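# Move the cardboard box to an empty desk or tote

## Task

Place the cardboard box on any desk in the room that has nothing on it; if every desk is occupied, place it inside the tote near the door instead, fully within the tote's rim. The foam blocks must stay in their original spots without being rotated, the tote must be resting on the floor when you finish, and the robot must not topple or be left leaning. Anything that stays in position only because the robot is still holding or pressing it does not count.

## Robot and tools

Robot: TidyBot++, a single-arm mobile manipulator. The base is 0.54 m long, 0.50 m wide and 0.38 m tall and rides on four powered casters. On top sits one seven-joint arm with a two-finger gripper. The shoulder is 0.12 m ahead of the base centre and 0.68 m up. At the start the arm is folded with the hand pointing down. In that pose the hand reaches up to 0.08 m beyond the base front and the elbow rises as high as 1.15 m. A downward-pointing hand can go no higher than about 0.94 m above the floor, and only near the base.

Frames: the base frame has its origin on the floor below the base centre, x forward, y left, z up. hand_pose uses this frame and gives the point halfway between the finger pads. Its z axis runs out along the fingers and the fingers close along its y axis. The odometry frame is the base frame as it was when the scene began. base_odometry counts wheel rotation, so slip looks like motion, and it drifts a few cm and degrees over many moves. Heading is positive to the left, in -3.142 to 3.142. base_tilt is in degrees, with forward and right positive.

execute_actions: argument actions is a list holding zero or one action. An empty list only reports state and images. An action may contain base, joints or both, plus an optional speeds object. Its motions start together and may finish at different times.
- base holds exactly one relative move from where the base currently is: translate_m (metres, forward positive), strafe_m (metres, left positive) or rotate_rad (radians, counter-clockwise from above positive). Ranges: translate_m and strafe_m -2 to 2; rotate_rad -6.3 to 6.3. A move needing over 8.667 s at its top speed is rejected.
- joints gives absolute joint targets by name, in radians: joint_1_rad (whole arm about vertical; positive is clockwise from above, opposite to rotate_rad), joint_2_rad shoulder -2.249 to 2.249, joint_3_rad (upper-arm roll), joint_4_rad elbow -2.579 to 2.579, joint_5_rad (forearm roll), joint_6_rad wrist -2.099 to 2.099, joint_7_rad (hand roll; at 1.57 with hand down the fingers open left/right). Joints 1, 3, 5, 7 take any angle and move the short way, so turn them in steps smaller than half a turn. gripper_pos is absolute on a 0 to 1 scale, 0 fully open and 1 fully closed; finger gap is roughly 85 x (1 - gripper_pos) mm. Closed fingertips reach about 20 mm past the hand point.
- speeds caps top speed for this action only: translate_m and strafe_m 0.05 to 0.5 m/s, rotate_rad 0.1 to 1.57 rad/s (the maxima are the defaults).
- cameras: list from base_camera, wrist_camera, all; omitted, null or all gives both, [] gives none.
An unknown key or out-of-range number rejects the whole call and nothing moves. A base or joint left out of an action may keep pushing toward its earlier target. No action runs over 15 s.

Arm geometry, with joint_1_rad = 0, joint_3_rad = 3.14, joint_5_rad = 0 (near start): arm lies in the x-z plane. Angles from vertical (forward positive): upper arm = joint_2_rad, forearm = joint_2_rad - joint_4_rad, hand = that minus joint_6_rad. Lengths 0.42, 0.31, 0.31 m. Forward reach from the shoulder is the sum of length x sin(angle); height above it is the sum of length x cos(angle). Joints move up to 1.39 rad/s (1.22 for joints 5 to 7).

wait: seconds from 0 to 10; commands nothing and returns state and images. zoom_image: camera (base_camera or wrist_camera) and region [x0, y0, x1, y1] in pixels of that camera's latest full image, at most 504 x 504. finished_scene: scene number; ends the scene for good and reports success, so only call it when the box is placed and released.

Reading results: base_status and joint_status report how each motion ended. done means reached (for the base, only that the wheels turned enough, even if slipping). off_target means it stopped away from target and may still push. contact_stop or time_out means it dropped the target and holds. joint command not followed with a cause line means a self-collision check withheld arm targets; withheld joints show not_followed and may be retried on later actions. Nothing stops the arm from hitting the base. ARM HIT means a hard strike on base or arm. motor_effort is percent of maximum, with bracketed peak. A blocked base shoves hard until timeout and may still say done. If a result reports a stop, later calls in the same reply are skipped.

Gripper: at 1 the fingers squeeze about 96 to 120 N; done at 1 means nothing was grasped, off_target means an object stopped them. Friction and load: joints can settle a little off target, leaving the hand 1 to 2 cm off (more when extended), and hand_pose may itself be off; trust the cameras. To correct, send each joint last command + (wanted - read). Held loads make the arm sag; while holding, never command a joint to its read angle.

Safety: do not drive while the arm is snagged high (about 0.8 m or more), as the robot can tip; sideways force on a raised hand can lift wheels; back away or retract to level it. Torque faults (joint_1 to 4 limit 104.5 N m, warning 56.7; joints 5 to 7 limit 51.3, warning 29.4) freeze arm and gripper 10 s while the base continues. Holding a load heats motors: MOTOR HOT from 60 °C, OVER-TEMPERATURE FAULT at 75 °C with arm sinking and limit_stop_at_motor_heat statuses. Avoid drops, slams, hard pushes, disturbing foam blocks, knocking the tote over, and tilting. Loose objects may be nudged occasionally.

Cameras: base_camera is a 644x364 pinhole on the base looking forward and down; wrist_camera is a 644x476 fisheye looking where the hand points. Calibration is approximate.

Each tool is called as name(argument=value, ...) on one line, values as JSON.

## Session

execute_actions(actions=[{"base":{"rotate_rad":1.57},"joints":{"joint_6_rad":0.3}}], cameras=["wrist_camera"])

execute_actions(actions=[{"base":{"rotate_rad":1.57}}], cameras=["wrist_camera"])

execute_actions(actions=[{"base":{"rotate_rad":1.57}}], cameras=["wrist_camera"])

execute_actions(actions=[{"base":{"rotate_rad":1.57}}], cameras=["wrist_camera"])

Scene clock: 2.30 s.
base_odometry: x=+0.000 y=+0.000 heading=+1.570 (m, m, rad; odometry frame)
base_tilt: forward=+0.3 right=-0.4 (deg)
base_status: done
joint_positions: joint_1_rad=+0.003 joint_2_rad=-0.367 joint_3_rad=+3.103 joint_4_rad=-2.497 joint_5_rad=+0.000 joint_6_rad=+0.291 joint_7_rad=+1.607 gripper_pos=+0.000
joint_status: all done
motor_effort: joint_1_rad=+0(1) joint_2_rad=-6(6) joint_3_rad=+0(2) joint_4_rad=+22(22) joint_5_rad=+0(0) joint_6_rad=+9(7) joint_7_rad=+0(0) (%)
hand_pose: x=+0.5341 y=+0.0171 z=+0.8251 quat_wxyz=(+0.006, +0.795, +0.032, +0.606) (m; base frame)
pictures: wrist_camera
camera_calibration (this result's frames):
wrist_camera: T_world_to_cam=[[0.0268189, -0.999308, 0.0257856, -0.0203966], [-0.292482, -0.0325103, -0.955718, 0.998378], [0.955895, 0.0180894, -0.293152, -0.137621], [0, 0, 0, 1]] pos_world=[0.424107, 0.0145646, 0.91435]
Images, in order (width x height): wrist_camera 644x476.

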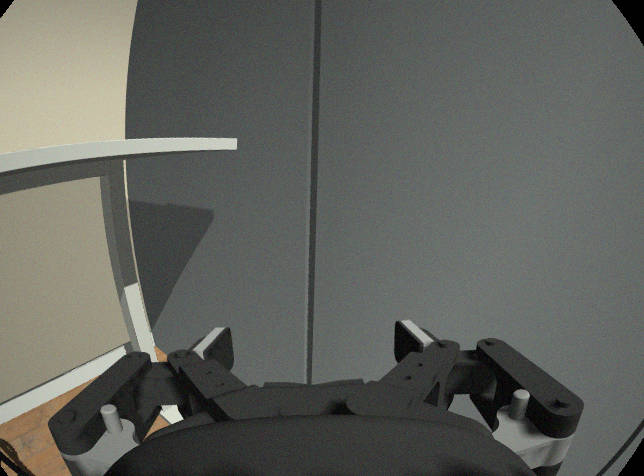

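Scene clock: 4.60 s.
base_odometry: x=+0.000 y=+0.000 heading=+3.140 (m, m, rad; odometry frame)
base_tilt: forward=+0.4 right=-0.4 (deg)
base_status: done
joint_positions: joint_1_rad=+0.003 joint_2_rad=-0.367 joint_3_rad=+3.103 joint_4_rad=-2.497 joint_5_rad=+0.000 joint_6_rad=+0.291 joint_7_rad=+1.607 gripper_pos=+0.000
joint_status: not commanded
motor_effort: joint_1_rad=+0(2) joint_2_rad=-6(7) joint_3_rad=+0(1) joint_4_rad=+22(22) joint_5_rad=+1(0) joint_6_rad=+8(8) joint_7_rad=+0(0) (%)
hand_pose: x=+0.5340 y=+0.0172 z=+0.8251 quat_wxyz=(+0.006, +0.795, +0.032, +0.606) (m; base frame)
pictures: wrist_camera
camera_calibration (this result's frames):
wrist_camera: T_world_to_cam=[[0.0270209, -0.9993, 0.0258631, -0.0204734], [-0.292476, -0.0326436, -0.955715, 0.998374], [0.955891, 0.0182599, -0.293154, -0.137618], [0, 0, 0, 1]] pos_world=[0.424101, 0.0146444, 0.914348]
Images, in order (width x height): wrist_camera 644x476.

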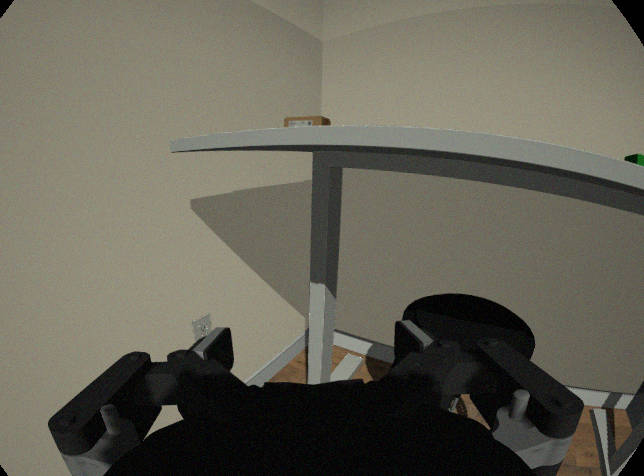

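Scene clock: 6.90 s.
base_odometry: x=+0.000 y=+0.000 heading=-1.574 (m, m, rad; odometry frame)
base_tilt: forward=+0.3 right=-0.3 (deg)
base_status: done
joint_positions: joint_1_rad=+0.003 joint_2_rad=-0.367 joint_3_rad=+3.103 joint_4_rad=-2.497 joint_5_rad=+0.000 joint_6_rad=+0.291 joint_7_rad=+1.607 gripper_pos=+0.000
joint_status: not commanded
motor_effort: joint_1_rad=+0(1) joint_2_rad=-6(7) joint_3_rad=+1(2) joint_4_rad=+22(22) joint_5_rad=+0(0) joint_6_rad=+8(9) joint_7_rad=+0(0) (%)
hand_pose: x=+0.5340 y=+0.0172 z=+0.8251 quat_wxyz=(+0.006, +0.795, +0.032, +0.606) (m; base frame)
pictures: wrist_camera
camera_calibration (this result's frames):
wrist_camera: T_world_to_cam=[[0.0271852, -0.999294, 0.0259264, -0.0205361], [-0.292471, -0.0327522, -0.955713, 0.998371], [0.955888, 0.0183986, -0.293155, -0.137615], [0, 0, 0, 1]] pos_world=[0.424097, 0.0147092, 0.914346]
Images, in order (width x height): wrist_camera 644x476.

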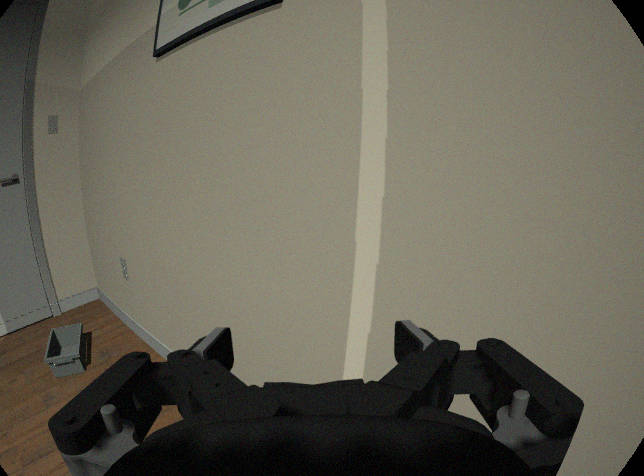

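Scene clock: 9.20 s.
base_odometry: x=+0.000 y=+0.000 heading=-0.004 (m, m, rad; odometry frame)
base_tilt: forward=+0.3 right=-0.4 (deg)
base_status: done
joint_positions: joint_1_rad=+0.003 joint_2_rad=-0.367 joint_3_rad=+3.103 joint_4_rad=-2.497 joint_5_rad=+0.000 joint_6_rad=+0.291 joint_7_rad=+1.607 gripper_pos=+0.000
joint_status: not commanded
motor_effort: joint_1_rad=+0(1) joint_2_rad=-6(7) joint_3_rad=+0(2) joint_4_rad=+22(22) joint_5_rad=+0(1) joint_6_rad=+8(8) joint_7_rad=+0(0) (%)
hand_pose: x=+0.5340 y=+0.0173 z=+0.8251 quat_wxyz=(+0.006, +0.795, +0.032, +0.606) (m; base frame)
pictures: wrist_camera
camera_calibration (this result's frames):
wrist_camera: T_world_to_cam=[[0.0273233, -0.999289, 0.0259792, -0.0205884], [-0.292466, -0.0328432, -0.955712, 0.998368], [0.955885, 0.0185152, -0.293156, -0.137613], [0, 0, 0, 1]] pos_world=[0.424094, 0.0147638, 0.914345]
Images, in order (width x height): wrist_camera 644x476.

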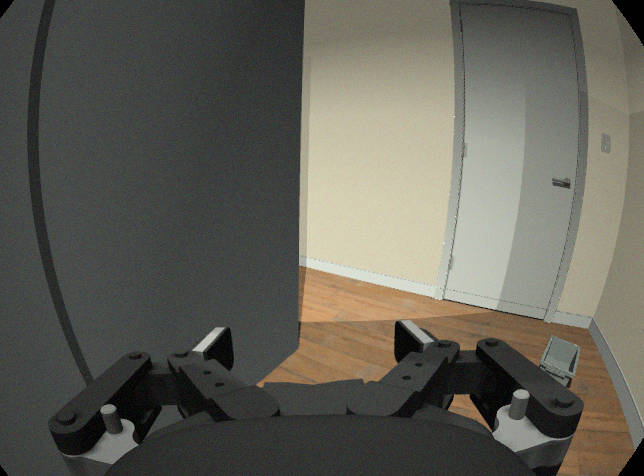

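execute_actions(actions=[{"base":{"rotate_rad":2.5}}], cameras=["wrist_camera"])

execute_actions(actions=[{"base":{"translate_m":-0.4},"joints":{"joint_2_rad":-0.2,"joint_4_rad":-0.7,"joint_6_rad":-1.6}}])

Scene clock: 12.23 s.
base_odometry: x=+0.000 y=+0.000 heading=+2.496 (m, m, rad; odometry frame)
base_tilt: forward=+0.3 right=-0.3 (deg)
base_status: done
joint_positions: joint_1_rad=+0.003 joint_2_rad=-0.367 joint_3_rad=+3.103 joint_4_rad=-2.497 joint_5_rad=+0.000 joint_6_rad=+0.291 joint_7_rad=+1.607 gripper_pos=+0.000
joint_status: not commanded
motor_effort: joint_1_rad=+0(0) joint_2_rad=-6(7) joint_3_rad=+1(2) joint_4_rad=+22(22) joint_5_rad=+1(1) joint_6_rad=+8(8) joint_7_rad=+0(0) (%)
hand_pose: x=+0.5340 y=+0.0173 z=+0.8251 quat_wxyz=(+0.006, +0.795, +0.032, +0.606) (m; base frame)
pictures: wrist_camera
camera_calibration (this result's frames):
wrist_camera: T_world_to_cam=[[0.0273017, -0.99929, 0.025971, -0.0205802], [-0.292467, -0.032829, -0.955712, 0.998368], [0.955886, 0.0184969, -0.293156, -0.137613], [0, 0, 0, 1]] pos_world=[0.424094, 0.0147552, 0.914345]
Images, in order (width x height): wrist_camera 644x476.

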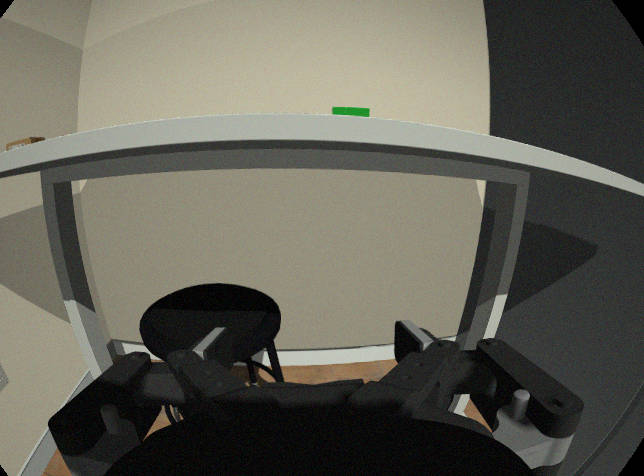

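Scene clock: 15.50 s.
base_odometry: x=+0.320 y=-0.240 heading=+2.496 (m, m, rad; odometry frame)
base_tilt: forward=+0.4 right=-0.4 (deg)
base_status: done
joint_positions: joint_1_rad=+0.003 joint_2_rad=-0.221 joint_3_rad=+3.103 joint_4_rad=-0.718 joint_5_rad=+0.000 joint_6_rad=-1.570 joint_7_rad=+1.607 gripper_pos=+0.000
joint_status: all done
motor_effort: joint_1_rad=+0(0) joint_2_rad=-4(10) joint_3_rad=+0(1) joint_4_rad=+15(25) joint_5_rad=+0(0) joint_6_rad=+8(10) joint_7_rad=+0(0) (%)
hand_pose: x=+0.4498 y=+0.0176 z=+1.2198 quat_wxyz=(+0.004, +0.859, +0.033, +0.511) (m; base frame)
pictures: base_camera, wrist_camera
camera_calibration (this result's frames):
wrist_camera: T_world_to_cam=[[0.0317809, -0.99926, 0.0216579, -0.0250218], [-0.502278, -0.0347012, -0.864009, 1.33359], [0.864122, 0.0165807, -0.50301, 0.355884], [0, 0, 0, 1]] pos_world=[0.363101, 0.015373, 1.33179]
Images, in order (width x height): base_camera 644x364, wrist_camera 644x476.

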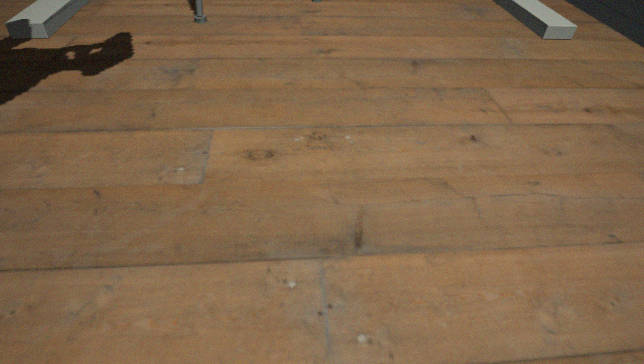

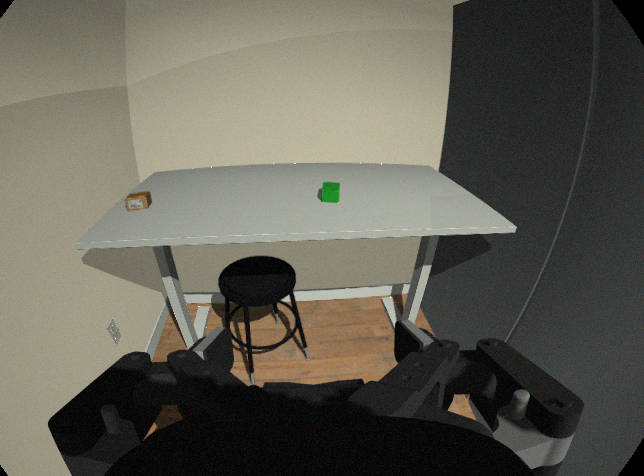

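execute_actions(actions=[{"base":{"strafe_m":0.52},"joints":{"joint_7_rad":0.0,"joint_6_rad":-1.9}}], cameras=[])

execute_actions(actions=[{"base":{"translate_m":0.62},"joints":{"joint_1_rad":-0.3,"joint_2_rad":0.1,"joint_4_rad":-0.4,"joint_6_rad":-2.05,"joint_7_rad":-0.3}}])

Scene clock: 18.40 s.
base_odometry: x=+0.007 y=-0.656 heading=+2.497 (m, m, rad; odometry frame)
base_tilt: forward=+0.3 right=-0.4 (deg)
base_status: done
joint_positions: joint_1_rad=+0.003 joint_2_rad=-0.219 joint_3_rad=+3.103 joint_4_rad=-0.718 joint_5_rad=+0.000 joint_6_rad=-1.872 joint_7_rad=+0.010 gripper_pos=+0.000
joint_status: all done
motor_effort: joint_1_rad=+0(0) joint_2_rad=-3(6) joint_3_rad=+0(2) joint_4_rad=+13(15) joint_5_rad=+1(2) joint_6_rad=+6(7) joint_7_rad=+1(1) (%)
hand_pose: x=+0.3941 y=+0.0150 z=+1.1447 quat_wxyz=(-0.266, +0.671, -0.639, +0.265) (m; base frame)
pictures: none
No camera images: the call's "cameras" was empty. Leave "cameras" out to get every camera's image.

Scene clock: 21.00 s.
base_odometry: x=-0.489 y=-0.284 heading=+2.497 (m, m, rad; odometry frame)
base_tilt: forward=+0.4 right=-0.3 (deg)
base_status: done
joint_positions: joint_1_rad=-0.278 joint_2_rad=+0.097 joint_3_rad=+3.103 joint_4_rad=-0.422 joint_5_rad=+0.000 joint_6_rad=-2.019 joint_7_rad=-0.273 gripper_pos=+0.000
joint_status: all done
motor_effort: joint_1_rad=+0(1) joint_2_rad=-16(20) joint_3_rad=+0(1) joint_4_rad=+14(14) joint_5_rad=+1(1) joint_6_rad=+4(6) joint_7_rad=+0(0) (%)
hand_pose: x=+0.4735 y=+0.1158 z=+1.1171 quat_wxyz=(-0.263, +0.689, -0.661, +0.138) (m; base frame)
pictures: base_camera, wrist_camera
camera_calibration (this result's frames):
wrist_camera: T_world_to_cam=[[-0.845272, 0.0348908, -0.533196, 0.990005], [-0.0825738, 0.977349, 0.194859, -0.238632], [0.527917, 0.208737, -0.823245, 0.776809], [0, 0, 0, 1]] pos_world=[0.407028, 0.0365365, 1.21387]
Images, in order (width x height): base_camera 644x364, wrist_camera 644x476.

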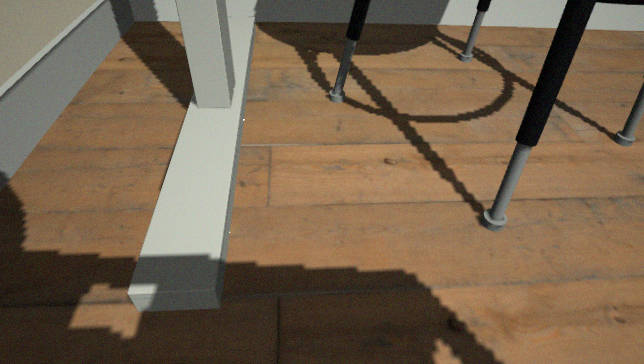

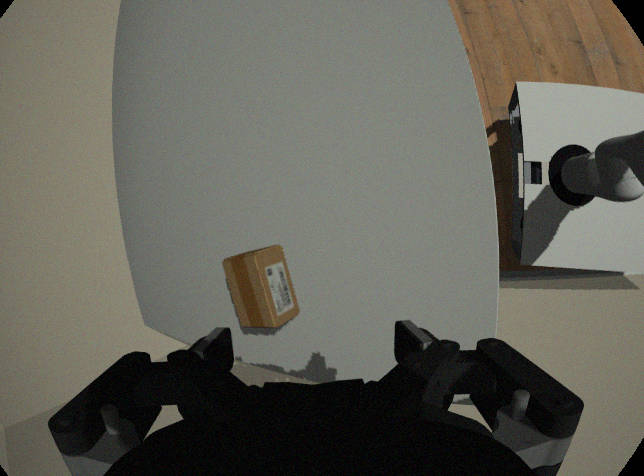

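execute_actions(actions=[{"base":{"translate_m":0.07},"joints":{"joint_2_rad":0.28,"joint_4_rad":-0.3,"joint_6_rad":-2.09,"joint_7_rad":-0.55}}], cameras=["wrist_camera"])

Scene clock: 22.70 s.
base_odometry: x=-0.545 y=-0.242 heading=+2.498 (m, m, rad; odometry frame)
base_tilt: forward=+0.3 right=-0.4 (deg)
base_status: done
joint_positions: joint_1_rad=-0.278 joint_2_rad=+0.289 joint_3_rad=+3.103 joint_4_rad=-0.321 joint_5_rad=+0.000 joint_6_rad=-2.059 joint_7_rad=-0.523 gripper_pos=+0.000
joint_status: all done
motor_effort: joint_1_rad=+0(1) joint_2_rad=-24(32) joint_3_rad=+0(1) joint_4_rad=+14(16) joint_5_rad=+0(1) joint_6_rad=+3(6) joint_7_rad=+0(0) (%)
hand_pose: x=+0.5393 y=+0.1339 z=+1.0661 quat_wxyz=(-0.221, +0.611, -0.756, +0.079) (m; base frame)
pictures: wrist_camera
camera_calibration (this result's frames):
wrist_camera: T_world_to_cam=[[-0.888645, 0.264058, -0.374944, 0.841757], [0.165897, 0.947321, 0.273973, -0.455311], [0.427537, 0.181263, -0.885639, 0.820677], [0, 0, 0, 1]] pos_world=[0.472689, 0.0602945, 1.16718]
Images, in order (width x height): wrist_camera 644x476.

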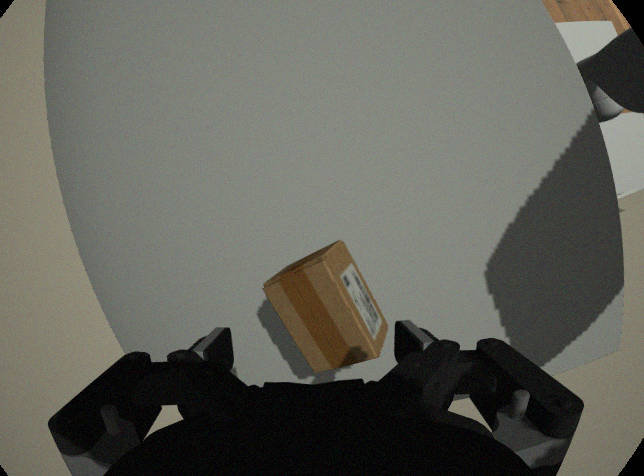

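execute_actions(actions=[{"joints":{"joint_2_rad":0.3,"joint_4_rad":-0.42,"joint_7_rad":0.0}}], cameras=["wrist_camera"])

Scene clock: 23.80 s.
base_odometry: x=-0.545 y=-0.242 heading=+2.498 (m, m, rad; odometry frame)
base_tilt: forward=+0.4 right=-0.3 (deg)
base_status: not commanded
joint_positions: joint_1_rad=-0.278 joint_2_rad=+0.290 joint_3_rad=+3.103 joint_4_rad=-0.403 joint_5_rad=+0.000 joint_6_rad=-2.059 joint_7_rad=-0.016 gripper_pos=+0.000
joint_status: all done
motor_effort: joint_1_rad=+0(0) joint_2_rad=-24(26) joint_3_rad=+0(0) joint_4_rad=+14(14) joint_5_rad=-1(1) joint_6_rad=+2(3) joint_7_rad=+0(0) (%)
hand_pose: x=+0.5371 y=+0.1335 z=+1.0390 quat_wxyz=(-0.161, +0.789, -0.583, +0.108) (m; base frame)
pictures: wrist_camera
camera_calibration (this result's frames):
wrist_camera: T_world_to_cam=[[-0.896238, -0.243924, -0.370485, 0.897024], [-0.283095, 0.957548, 0.0543921, 0.020813], [0.34149, 0.153631, -0.927245, 0.890832], [0, 0, 0, 1]] pos_world=[0.505628, 0.0620171, 1.15722]
Images, in order (width x height): wrist_camera 644x476.

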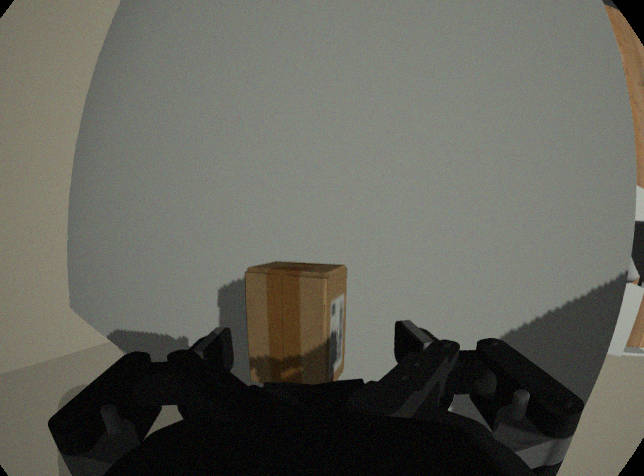

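execute_actions(actions=[{"joints":{"joint_2_rad":0.36,"joint_4_rad":-0.5}}], cameras=["wrist_camera"])

Scene clock: 25.20 s.
base_odometry: x=-0.545 y=-0.242 heading=+2.498 (m, m, rad; odometry frame)
base_tilt: forward=+0.4 right=-0.4 (deg)
base_status: not commanded
joint_positions: joint_1_rad=-0.278 joint_2_rad=+0.338 joint_3_rad=+3.103 joint_4_rad=-0.479 joint_5_rad=+0.000 joint_6_rad=-2.060 joint_7_rad=-0.016 gripper_pos=+0.000
joint_status: all done
motor_effort: joint_1_rad=+0(2) joint_2_rad=-20(30) joint_3_rad=+0(1) joint_4_rad=+11(16) joint_5_rad=+0(0) joint_6_rad=+1(6) joint_7_rad=+0(1) (%)
hand_pose: x=+0.5474 y=+0.1365 z=+0.9939 quat_wxyz=(-0.111, +0.797, -0.589, +0.072) (m; base frame)
pictures: wrist_camera
camera_calibration (this result's frames):
wrist_camera: T_world_to_cam=[[-0.933015, -0.256234, -0.252639, 0.795], [-0.277634, 0.959256, 0.0524171, 0.0220207], [0.228915, 0.119047, -0.96614, 0.949965], [0, 0, 0, 1]] pos_world=[0.5304, 0.0694922, 1.11749]
Images, in order (width x height): wrist_camera 644x476.

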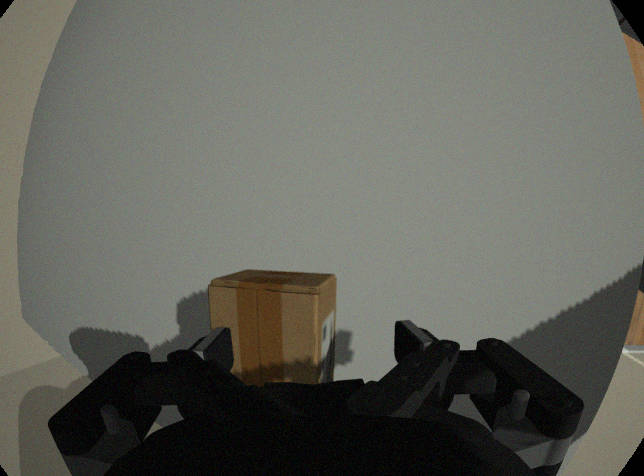

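execute_actions(actions=[{"joints":{"joint_2_rad":0.28,"joint_4_rad":-0.4}}], cameras=[])

execute_actions(actions=[{"base":{"translate_m":0.035}}], cameras=["wrist_camera"])

execute_actions(actions=[{"joints":{"joint_2_rad":0.37,"joint_4_rad":-0.48}}], cameras=["wrist_camera"])

Scene clock: 26.40 s.
base_odometry: x=-0.545 y=-0.242 heading=+2.498 (m, m, rad; odometry frame)
base_tilt: forward=+0.4 right=-0.4 (deg)
base_status: not commanded
joint_positions: joint_1_rad=-0.278 joint_2_rad=+0.288 joint_3_rad=+3.103 joint_4_rad=-0.418 joint_5_rad=+0.000 joint_6_rad=-2.060 joint_7_rad=-0.016 gripper_pos=+0.000
joint_status: all done
motor_effort: joint_1_rad=-1(0) joint_2_rad=-24(32) joint_3_rad=+0(0) joint_4_rad=+14(17) joint_5_rad=+0(1) joint_6_rad=+3(3) joint_7_rad=+0(0) (%)
hand_pose: x=+0.5354 y=+0.1330 z=+1.0351 quat_wxyz=(-0.155, +0.790, -0.584, +0.104) (m; base frame)
pictures: none
No camera images: the call's "cameras" was empty. Leave "cameras" out to get every camera's image.

Scene clock: 27.30 s.
base_odometry: x=-0.573 y=-0.221 heading=+2.498 (m, m, rad; odometry frame)
base_tilt: forward=+0.3 right=-0.4 (deg)
base_status: done
joint_positions: joint_1_rad=-0.278 joint_2_rad=+0.288 joint_3_rad=+3.103 joint_4_rad=-0.418 joint_5_rad=+0.000 joint_6_rad=-2.061 joint_7_rad=-0.016 gripper_pos=+0.000
joint_status: not commanded
motor_effort: joint_1_rad=+0(2) joint_2_rad=-24(29) joint_3_rad=+0(1) joint_4_rad=+14(16) joint_5_rad=+1(1) joint_6_rad=+3(4) joint_7_rad=+0(0) (%)
hand_pose: x=+0.5349 y=+0.1330 z=+1.0350 quat_wxyz=(-0.155, +0.790, -0.584, +0.104) (m; base frame)
pictures: wrist_camera
camera_calibration (this result's frames):
wrist_camera: T_world_to_cam=[[-0.901329, -0.246032, -0.356475, 0.881969], [-0.282729, 0.957685, 0.0538909, 0.0212113], [0.328132, 0.149359, -0.932749, 0.901336], [0, 0, 0, 1]] pos_world=[0.505185, 0.0620562, 1.15398]
Images, in order (width x height): wrist_camera 644x476.

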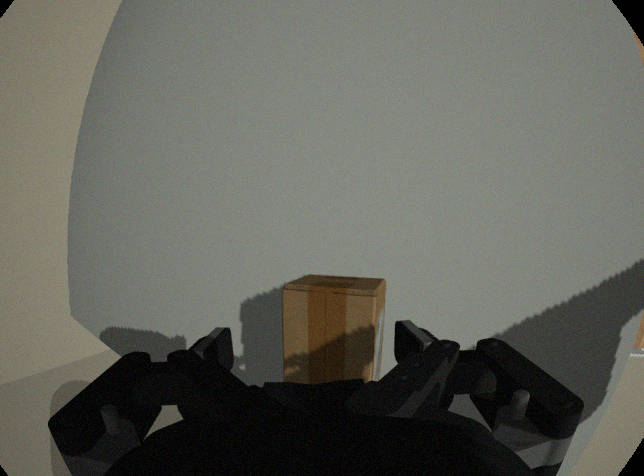

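Scene clock: 28.33 s.
base_odometry: x=-0.573 y=-0.221 heading=+2.498 (m, m, rad; odometry frame)
base_tilt: forward=+0.3 right=-0.4 (deg)
base_status: not commanded
joint_positions: joint_1_rad=-0.278 joint_2_rad=+0.368 joint_3_rad=+3.103 joint_4_rad=-0.464 joint_5_rad=+0.000 joint_6_rad=-2.061 joint_7_rad=-0.016 gripper_pos=+0.000
joint_status: all done
motor_effort: joint_1_rad=+0(0) joint_2_rad=-29(31) joint_3_rad=+0(1) joint_4_rad=+16(16) joint_5_rad=+0(1) joint_6_rad=+2(3) joint_7_rad=+0(0) (%)
hand_pose: x=+0.5571 y=+0.1394 z=+0.9845 quat_wxyz=(-0.105, +0.798, -0.590, +0.066) (m; base frame)
pictures: wrist_camera
camera_calibration (this result's frames):
wrist_camera: T_world_to_cam=[[-0.937109, -0.257345, -0.235797, 0.788198], [-0.276806, 0.959466, 0.0529457, 0.0214638], [0.212613, 0.114886, -0.970359, 0.952207], [0, 0, 0, 1]] pos_world=[0.542117, 0.0728495, 1.1087]
Images, in order (width x height): wrist_camera 644x476.

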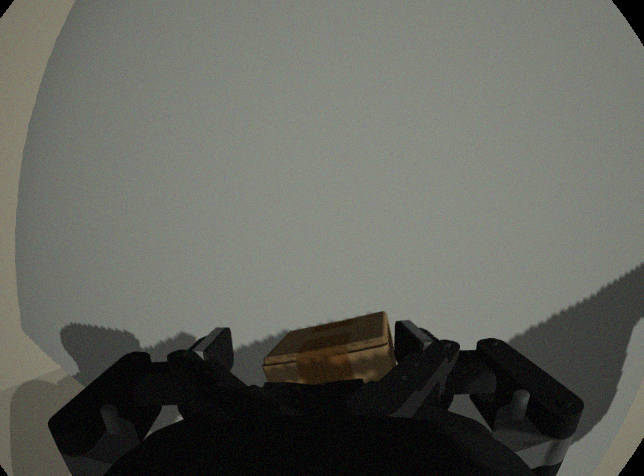

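execute_actions(actions=[{"joints":{"joint_2_rad":0.26,"joint_4_rad":-0.38}}], cameras=[])

execute_actions(actions=[{"joints":{"joint_1_rad":-0.4}}], cameras=["wrist_camera"])

Scene clock: 29.50 s.
base_odometry: x=-0.573 y=-0.221 heading=+2.498 (m, m, rad; odometry frame)
base_tilt: forward=+0.3 right=-0.4 (deg)
base_status: not commanded
joint_positions: joint_1_rad=-0.278 joint_2_rad=+0.257 joint_3_rad=+3.103 joint_4_rad=-0.394 joint_5_rad=+0.000 joint_6_rad=-2.061 joint_7_rad=-0.016 gripper_pos=+0.000
joint_status: all done
motor_effort: joint_1_rad=+0(1) joint_2_rad=-22(33) joint_3_rad=+0(0) joint_4_rad=+14(17) joint_5_rad=+0(0) joint_6_rad=+4(4) joint_7_rad=+0(0) (%)
hand_pose: x=+0.5250 y=+0.1301 z=+1.0561 quat_wxyz=(-0.176, +0.786, -0.581, +0.120) (m; base frame)
pictures: none
No camera images: the call's "cameras" was empty. Leave "cameras" out to get every camera's image.

Scene clock: 30.43 s.
base_odometry: x=-0.573 y=-0.221 heading=+2.498 (m, m, rad; odometry frame)
base_tilt: forward=+0.3 right=-0.3 (deg)
base_status: not commanded
joint_positions: joint_1_rad=-0.382 joint_2_rad=+0.257 joint_3_rad=+3.103 joint_4_rad=-0.394 joint_5_rad=+0.000 joint_6_rad=-2.061 joint_7_rad=-0.016 gripper_pos=+0.000
joint_status: all done
motor_effort: joint_1_rad=+0(2) joint_2_rad=-23(23) joint_3_rad=+0(1) joint_4_rad=+14(14) joint_5_rad=+0(0) joint_6_rad=+3(3) joint_7_rad=+0(1) (%)
hand_pose: x=+0.5093 y=+0.1714 z=+1.0561 quat_wxyz=(-0.182, +0.815, -0.539, +0.111) (m; base frame)
pictures: wrist_camera
camera_calibration (this result's frames):
wrist_camera: T_world_to_cam=[[-0.851729, -0.329677, -0.407273, 0.918579], [-0.382877, 0.922208, 0.0542064, 0.03277], [0.35772, 0.202105, -0.911696, 0.877291], [0, 0, 0, 1]] pos_world=[0.481103, 0.095309, 1.17216]
Images, in order (width x height): wrist_camera 644x476.

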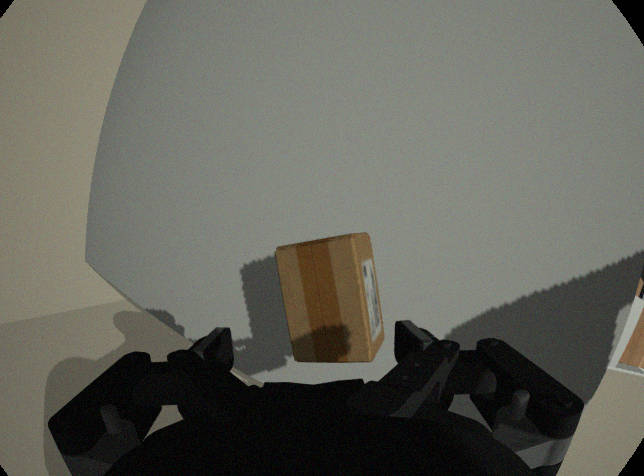

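execute_actions(actions=[{"joints":{"joint_1_rad":-0.32,"joint_7_rad":0.1}}], cameras=["wrist_camera"])

execute_actions(actions=[{"joints":{"joint_2_rad":0.33,"joint_4_rad":-0.52}}], cameras=["wrist_camera"])

Scene clock: 31.47 s.
base_odometry: x=-0.573 y=-0.221 heading=+2.498 (m, m, rad; odometry frame)
base_tilt: forward=+0.4 right=-0.3 (deg)
base_status: not commanded
joint_positions: joint_1_rad=-0.337 joint_2_rad=+0.257 joint_3_rad=+3.103 joint_4_rad=-0.394 joint_5_rad=+0.000 joint_6_rad=-2.061 joint_7_rad=+0.074 gripper_pos=+0.000
joint_status: all done
motor_effort: joint_1_rad=+0(1) joint_2_rad=-23(23) joint_3_rad=+0(1) joint_4_rad=+14(14) joint_5_rad=+0(1) joint_6_rad=+4(3) joint_7_rad=+0(1) (%)
hand_pose: x=+0.5167 y=+0.1537 z=+1.0561 quat_wxyz=(-0.174, +0.827, -0.521, +0.123) (m; base frame)
pictures: wrist_camera
camera_calibration (this result's frames):
wrist_camera: T_world_to_cam=[[-0.832748, -0.374212, -0.408039, 0.916811], [-0.416714, 0.90888, 0.0169202, 0.11087], [0.364527, 0.184126, -0.912808, 0.878679], [0, 0, 0, 1]] pos_world=[0.489372, 0.0805263, 1.17428]
Images, in order (width x height): wrist_camera 644x476.

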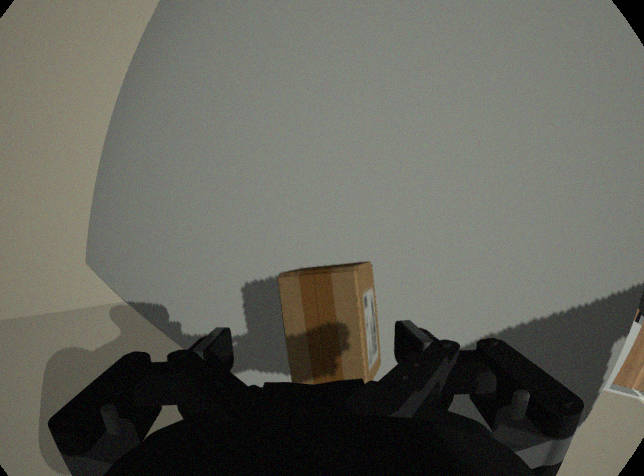

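Scene clock: 32.60 s.
base_odometry: x=-0.573 y=-0.221 heading=+2.498 (m, m, rad; odometry frame)
base_tilt: forward=+0.4 right=-0.4 (deg)
base_status: not commanded
joint_positions: joint_1_rad=-0.337 joint_2_rad=+0.327 joint_3_rad=+3.103 joint_4_rad=-0.504 joint_5_rad=+0.000 joint_6_rad=-2.061 joint_7_rad=+0.074 gripper_pos=+0.000
joint_status: all done
motor_effort: joint_1_rad=+0(0) joint_2_rad=-28(29) joint_3_rad=+0(1) joint_4_rad=+16(16) joint_5_rad=+1(0) joint_6_rad=+1(3) joint_7_rad=+0(0) (%)
hand_pose: x=+0.5329 y=+0.1595 z=+0.9907 quat_wxyz=(-0.104, +0.839, -0.529, +0.069) (m; base frame)
pictures: wrist_camera
camera_calibration (this result's frames):
wrist_camera: T_world_to_cam=[[-0.886992, -0.395836, -0.237821, 0.769531], [-0.413917, 0.90984, 0.0294053, 0.0994337], [0.204739, 0.12452, -0.970864, 0.964174], [0, 0, 0, 1]] pos_world=[0.526321, 0.0940804, 1.11617]
Images, in order (width x height): wrist_camera 644x476.

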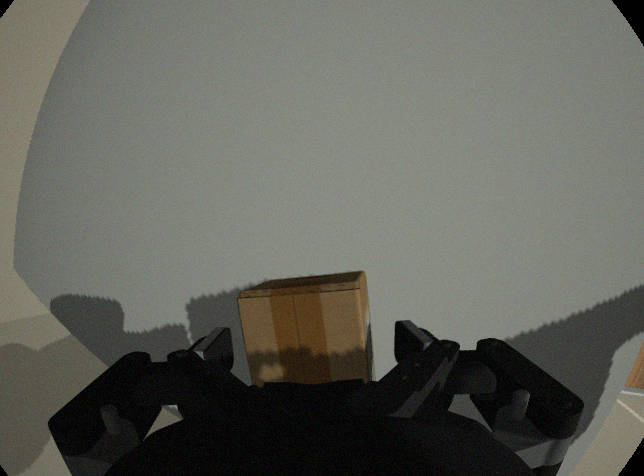

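Centred; a bit lower, then close.

execute_actions(actions=[{"joints":{"joint_2_rad":0.36,"joint_4_rad":-0.56}}], cameras=["wrist_camera"])

execute_actions(actions=[{"joints":{"gripper_pos":1}}], cameras=[])

execute_actions(actions=[{"joints":{"joint_2_rad":0.15,"joint_4_rad":-0.45}}], cameras=["wrist_camera"])

Scene clock: 33.53 s.
base_odometry: x=-0.573 y=-0.221 heading=+2.498 (m, m, rad; odometry frame)
base_tilt: forward=+0.4 right=-0.3 (deg)
base_status: not commanded
joint_positions: joint_1_rad=-0.337 joint_2_rad=+0.347 joint_3_rad=+3.103 joint_4_rad=-0.541 joint_5_rad=+0.000 joint_6_rad=-2.061 joint_7_rad=+0.074 gripper_pos=+0.000
joint_status: all done
motor_effort: joint_1_rad=+0(1) joint_2_rad=-28(29) joint_3_rad=+0(0) joint_4_rad=+16(16) joint_5_rad=+0(0) joint_6_rad=+0(1) joint_7_rad=+0(0) (%)
hand_pose: x=+0.5352 y=+0.1603 z=+0.9705 quat_wxyz=(-0.081, +0.842, -0.531, +0.052) (m; base frame)
pictures: wrist_camera
camera_calibration (this result's frames):
wrist_camera: T_world_to_cam=[[-0.897934, -0.400444, -0.182644, 0.720205], [-0.412687, 0.91027, 0.0331432, 0.0958841], [0.152983, 0.105135, -0.98262, 0.986263], [0, 0, 0, 1]] pos_world=[0.535385, 0.0974303, 1.09749]
Images, in order (width x height): wrist_camera 644x476.

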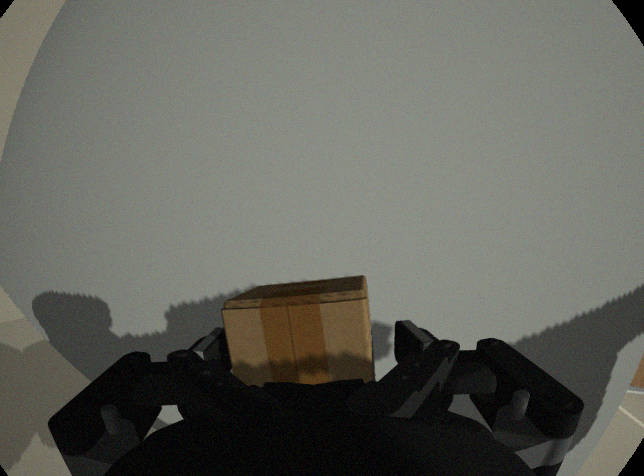

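Scene clock: 34.63 s.
base_odometry: x=-0.573 y=-0.221 heading=+2.498 (m, m, rad; odometry frame)
base_tilt: forward=+0.3 right=-0.4 (deg)
base_status: not commanded
joint_positions: joint_1_rad=-0.337 joint_2_rad=+0.340 joint_3_rad=+3.103 joint_4_rad=-0.543 joint_5_rad=+0.000 joint_6_rad=-2.062 joint_7_rad=+0.074 gripper_pos=+0.303
joint_status: gripper_pos off_target (ended at +0.303, target +1.000)
motor_effort: joint_1_rad=+0(0) joint_2_rad=-20(28) joint_3_rad=+0(0) joint_4_rad=+11(16) joint_5_rad=+1(1) joint_6_rad=+1(4) joint_7_rad=+0(0) (%)
hand_pose: x=+0.5328 y=+0.1595 z=+0.9728 quat_wxyz=(-0.083, +0.842, -0.531, +0.053) (m; base frame)
pictures: none
No camera images: the call's "cameras" was empty. Leave "cameras" out to get every camera's image.

Scene clock: 36.17 s.
base_odometry: x=-0.573 y=-0.221 heading=+2.498 (m, m, rad; odometry frame)
base_tilt: forward=+0.4 right=-0.4 (deg)
base_status: not commanded
joint_positions: joint_1_rad=-0.337 joint_2_rad=+0.146 joint_3_rad=+3.103 joint_4_rad=-0.465 joint_5_rad=+0.000 joint_6_rad=-2.064 joint_7_rad=+0.074 gripper_pos=+0.303
joint_status: all done
motor_effort: joint_1_rad=+0(0) joint_2_rad=-19(33) joint_3_rad=+0(0) joint_4_rad=+15(18) joint_5_rad=+1(1) joint_6_rad=+4(5) joint_7_rad=+0(1) (%)
hand_pose: x=+0.4740 y=+0.1388 z=+1.0779 quat_wxyz=(-0.188, +0.823, -0.518, +0.135) (m; base frame)
pictures: wrist_camera
camera_calibration (this result's frames):
wrist_camera: T_world_to_cam=[[-0.816886, -0.370453, -0.44211, 0.913296], [-0.417735, 0.908507, 0.010592, 0.113565], [0.397737, 0.193337, -0.896898, 0.882709], [0, 0, 0, 1]] pos_world=[0.442414, 0.0644977, 1.19428]
Images, in order (width x height): wrist_camera 644x476.

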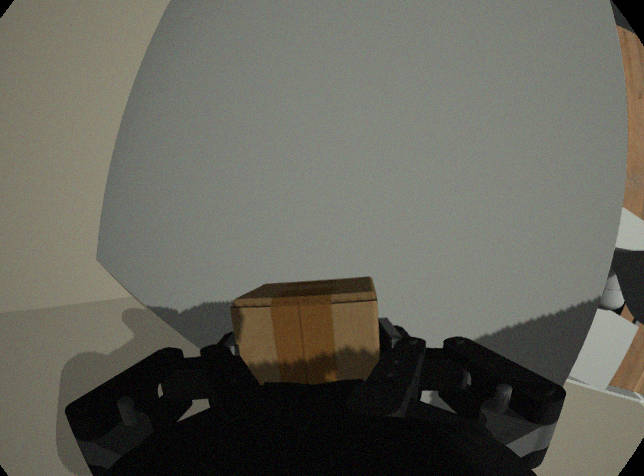

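execute_actions(actions=[{"base":{"translate_m":-0.6},"joints":{"joint_1_rad":0}}], cameras=[])

execute_actions(actions=[{"base":{"strafe_m":-0.95},"joints":{"joint_2_rad":-0.1,"joint_4_rad":-0.5,"joint_6_rad":-1.3,"joint_7_rad":1.57}}], cameras=[])

execute_actions(actions=[{"base":{"translate_m":-1.45}}], cameras=[])

execute_actions(actions=[{"base":{"rotate_rad":-1.4}}])

Scene clock: 39.10 s.
base_odometry: x=-0.093 y=-0.581 heading=+2.498 (m, m, rad; odometry frame)
base_tilt: forward=+0.3 right=-0.4 (deg)
base_status: done
joint_positions: joint_1_rad=-0.022 joint_2_rad=+0.149 joint_3_rad=+3.103 joint_4_rad=-0.465 joint_5_rad=+0.000 joint_6_rad=-2.065 joint_7_rad=+0.074 gripper_pos=+0.303
joint_status: all done
motor_effort: joint_1_rad=+1(2) joint_2_rad=-18(24) joint_3_rad=+0(1) joint_4_rad=+14(16) joint_5_rad=+0(1) joint_6_rad=+4(4) joint_7_rad=+0(1) (%)
hand_pose: x=+0.5003 y=+0.0223 z=+1.0766 quat_wxyz=(-0.163, +0.733, -0.641, +0.162) (m; base frame)
pictures: none
No camera images: the call's "cameras" was empty. Leave "cameras" out to get every camera's image.

Scene clock: 42.37 s.
base_odometry: x=+0.478 y=+0.179 heading=+2.497 (m, m, rad; odometry frame)
base_tilt: forward=+0.3 right=-0.4 (deg)
base_status: done
joint_positions: joint_1_rad=-0.021 joint_2_rad=-0.091 joint_3_rad=+3.103 joint_4_rad=-0.483 joint_5_rad=+0.000 joint_6_rad=-1.326 joint_7_rad=+1.558 gripper_pos=+0.303
joint_status: all done
motor_effort: joint_1_rad=+0(3) joint_2_rad=-9(22) joint_3_rad=+0(1) joint_4_rad=+14(16) joint_5_rad=+0(2) joint_6_rad=+9(9) joint_7_rad=+0(1) (%)
hand_pose: x=+0.5075 y=+0.0271 z=+1.3455 quat_wxyz=(-0.023, +0.757, +0.019, +0.653) (m; base frame)
pictures: none
No camera images: the call's "cameras" was empty. Leave "cameras" out to get every camera's image.

Scene clock: 46.63 s.
base_odometry: x=+1.638 y=-0.692 heading=+2.498 (m, m, rad; odometry frame)
base_tilt: forward=+0.3 right=-0.4 (deg)
base_status: done
joint_positions: joint_1_rad=-0.021 joint_2_rad=-0.098 joint_3_rad=+3.103 joint_4_rad=-0.487 joint_5_rad=+0.000 joint_6_rad=-1.326 joint_7_rad=+1.558 gripper_pos=+0.303
joint_status: not commanded
motor_effort: joint_1_rad=+1(0) joint_2_rad=-9(15) joint_3_rad=+0(1) joint_4_rad=+14(17) joint_5_rad=+1(1) joint_6_rad=+9(9) joint_7_rad=+1(0) (%)
hand_pose: x=+0.5037 y=+0.0270 z=+1.3466 quat_wxyz=(-0.022, +0.756, +0.019, +0.654) (m; base frame)
pictures: none
No camera images: the call's "cameras" was empty. Leave "cameras" out to get every camera's image.

Scene clock: 48.80 s.
base_odometry: x=+1.638 y=-0.692 heading=+1.098 (m, m, rad; odometry frame)
base_tilt: forward=+0.3 right=-0.3 (deg)
base_status: done
joint_positions: joint_1_rad=-0.019 joint_2_rad=-0.098 joint_3_rad=+3.103 joint_4_rad=-0.487 joint_5_rad=+0.000 joint_6_rad=-1.326 joint_7_rad=+1.558 gripper_pos=+0.303
joint_status: not commanded
motor_effort: joint_1_rad=+0(1) joint_2_rad=-9(12) joint_3_rad=+0(2) joint_4_rad=+15(15) joint_5_rad=+0(2) joint_6_rad=+9(9) joint_7_rad=+0(0) (%)
hand_pose: x=+0.5038 y=+0.0260 z=+1.3466 quat_wxyz=(-0.022, +0.756, +0.018, +0.654) (m; base frame)
pictures: base_camera, wrist_camera
camera_calibration (this result's frames):
wrist_camera: T_world_to_cam=[[0.0426643, -0.99852, -0.0337245, 0.0480661], [-0.174685, 0.0257799, -0.984287, 1.46585], [0.9837, 0.0478851, -0.173326, -0.13211], [0, 0, 0, 1]] pos_world=[0.383968, 0.0165314, 1.42154]
Images, in order (width x height): base_camera 644x364, wrist_camera 644x476.

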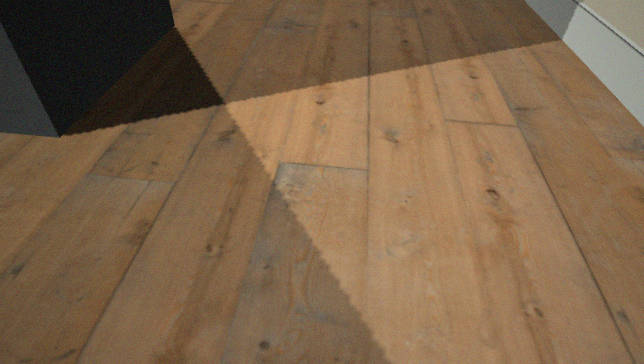

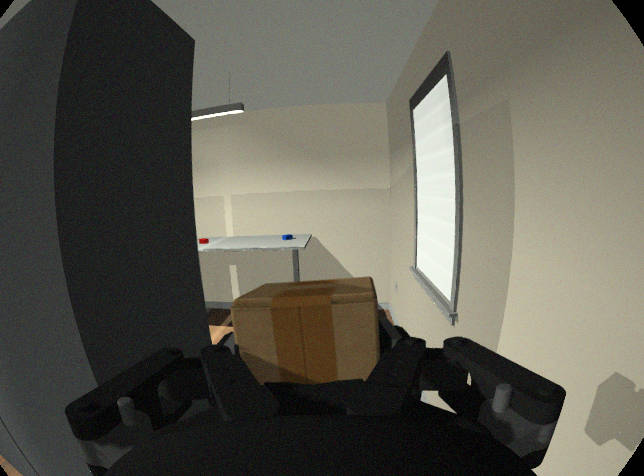

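execute_actions(actions=[{"base":{"rotate_rad":-0.17}}], cameras=[])

execute_actions(actions=[{"base":{"translate_m":1.7},"joints":{"joint_1_rad":-0.9}}])

Scene clock: 49.83 s.
base_odometry: x=+1.638 y=-0.692 heading=+0.928 (m, m, rad; odometry frame)
base_tilt: forward=+0.4 right=-0.3 (deg)
base_status: done
joint_positions: joint_1_rad=-0.018 joint_2_rad=-0.098 joint_3_rad=+3.103 joint_4_rad=-0.487 joint_5_rad=+0.000 joint_6_rad=-1.326 joint_7_rad=+1.558 gripper_pos=+0.303
joint_status: not commanded
motor_effort: joint_1_rad=+0(2) joint_2_rad=-9(9) joint_3_rad=+0(2) joint_4_rad=+15(14) joint_5_rad=+0(1) joint_6_rad=+9(10) joint_7_rad=+0(0) (%)
hand_pose: x=+0.5038 y=+0.0256 z=+1.3466 quat_wxyz=(-0.021, +0.756, +0.018, +0.654) (m; base frame)
pictures: none
No camera images: the call's "cameras" was empty. Leave "cameras" out to get every camera's image.

Scene clock: 54.60 s.
base_odometry: x=+2.658 y=+0.668 heading=+0.928 (m, m, rad; odometry frame)
base_tilt: forward=+0.4 right=-0.4 (deg)
base_status: done
joint_positions: joint_1_rad=-0.876 joint_2_rad=-0.099 joint_3_rad=+3.103 joint_4_rad=-0.487 joint_5_rad=+0.000 joint_6_rad=-1.326 joint_7_rad=+1.558 gripper_pos=+0.303
joint_status: all done
motor_effort: joint_1_rad=+0(0) joint_2_rad=-9(12) joint_3_rad=+0(1) joint_4_rad=+15(15) joint_5_rad=+0(0) joint_6_rad=+9(9) joint_7_rad=+0(0) (%)
hand_pose: x=+0.3510 y=+0.3077 z=+1.3467 quat_wxyz=(-0.292, +0.680, +0.330, +0.586) (m; base frame)
pictures: base_camera, wrist_camera
camera_calibration (this result's frames):
wrist_camera: T_world_to_cam=[[0.782763, -0.621405, -0.0337271, -0.0400047], [-0.13361, -0.114878, -0.984353, 1.461], [0.607807, 0.775022, -0.172948, -0.0876055], [0, 0, 0, 1]] pos_world=[0.279766, 0.210874, 1.42164]
Images, in order (width x height): base_camera 644x364, wrist_camera 644x476.

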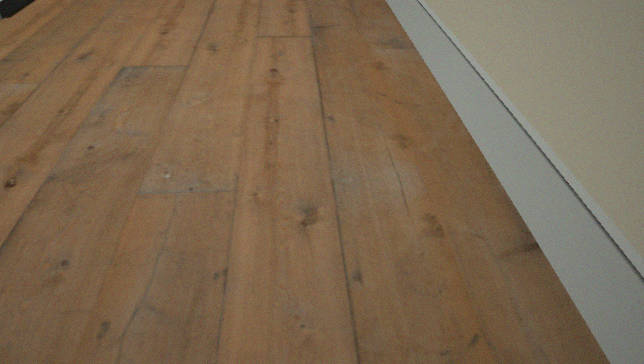

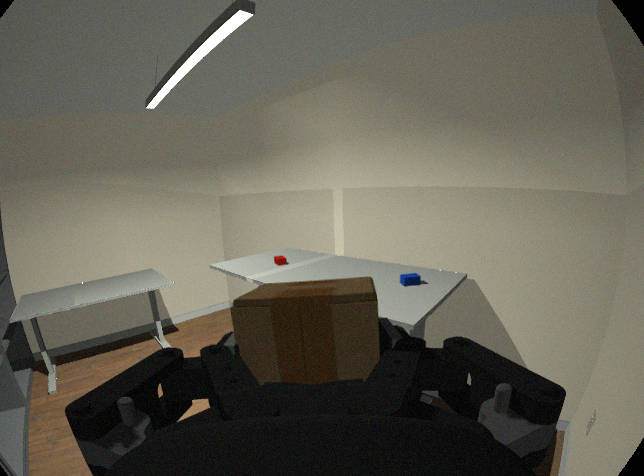

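execute_actions(actions=[{"base":{"strafe_m":0.35},"joints":{"joint_1_rad":0}}], cameras=[])

execute_actions(actions=[{"base":{"rotate_rad":1.62},"joints":{"joint_6_rad":-1.7}}], cameras=[])

execute_actions(actions=[{"base":{"translate_m":1.3}}])

Scene clock: 56.90 s.
base_odometry: x=+2.378 y=+0.878 heading=+0.927 (m, m, rad; odometry frame)
base_tilt: forward=+0.3 right=-0.4 (deg)
base_status: done
joint_positions: joint_1_rad=-0.023 joint_2_rad=-0.095 joint_3_rad=+3.103 joint_4_rad=-0.488 joint_5_rad=+0.000 joint_6_rad=-1.326 joint_7_rad=+1.558 gripper_pos=+0.303
joint_status: all done
motor_effort: joint_1_rad=+0(2) joint_2_rad=-9(13) joint_3_rad=+0(2) joint_4_rad=+14(16) joint_5_rad=+0(1) joint_6_rad=+9(9) joint_7_rad=+0(0) (%)
hand_pose: x=+0.5059 y=+0.0276 z=+1.3451 quat_wxyz=(-0.023, +0.757, +0.019, +0.652) (m; base frame)
pictures: none
No camera images: the call's "cameras" was empty. Leave "cameras" out to get every camera's image.

Scene clock: 59.20 s.
base_odometry: x=+2.378 y=+0.879 heading=+2.547 (m, m, rad; odometry frame)
base_tilt: forward=+0.3 right=-0.4 (deg)
base_status: done
joint_positions: joint_1_rad=-0.022 joint_2_rad=-0.095 joint_3_rad=+3.103 joint_4_rad=-0.492 joint_5_rad=+0.000 joint_6_rad=-1.696 joint_7_rad=+1.558 gripper_pos=+0.303
joint_status: all done
motor_effort: joint_1_rad=+0(1) joint_2_rad=-8(12) joint_3_rad=+0(1) joint_4_rad=+14(15) joint_5_rad=+1(2) joint_6_rad=+8(10) joint_7_rad=+0(0) (%)
hand_pose: x=+0.4691 y=+0.0246 z=+1.2354 quat_wxyz=(-0.017, +0.865, +0.021, +0.501) (m; base frame)
pictures: none
No camera images: the call's "cameras" was empty. Leave "cameras" out to get every camera's image.

Scene clock: 63.17 s.
base_odometry: x=+1.300 y=+1.605 heading=+2.548 (m, m, rad; odometry frame)
base_tilt: forward=+0.3 right=-0.3 (deg)
base_status: done
joint_positions: joint_1_rad=-0.022 joint_2_rad=-0.094 joint_3_rad=+3.103 joint_4_rad=-0.492 joint_5_rad=+0.000 joint_6_rad=-1.696 joint_7_rad=+1.558 gripper_pos=+0.303
joint_status: not commanded
motor_effort: joint_1_rad=+0(1) joint_2_rad=-9(12) joint_3_rad=+0(1) joint_4_rad=+14(15) joint_5_rad=+0(1) joint_6_rad=+8(9) joint_7_rad=+0(0) (%)
hand_pose: x=+0.4697 y=+0.0246 z=+1.2350 quat_wxyz=(-0.017, +0.866, +0.021, +0.500) (m; base frame)
pictures: base_camera, wrist_camera
camera_calibration (this result's frames):
wrist_camera: T_world_to_cam=[[0.0328325, -0.999129, -0.0257653, 0.0391295], [-0.525727, 0.00466012, -0.85064, 1.35048], [0.850019, 0.0414742, -0.525116, 0.379529], [0, 0, 0, 1]] pos_world=[0.386091, 0.0170614, 1.34907]
Images, in order (width x height): base_camera 644x364, wrist_camera 644x476.

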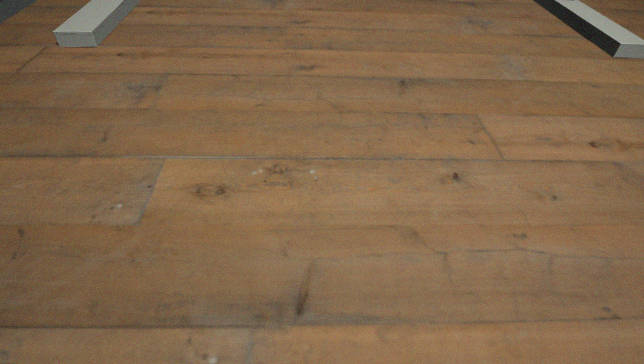

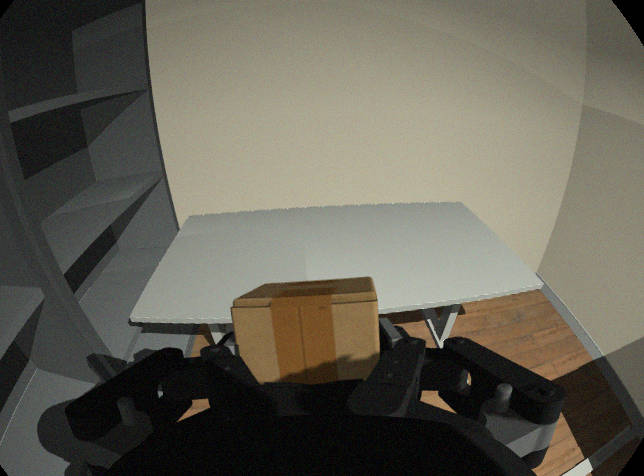

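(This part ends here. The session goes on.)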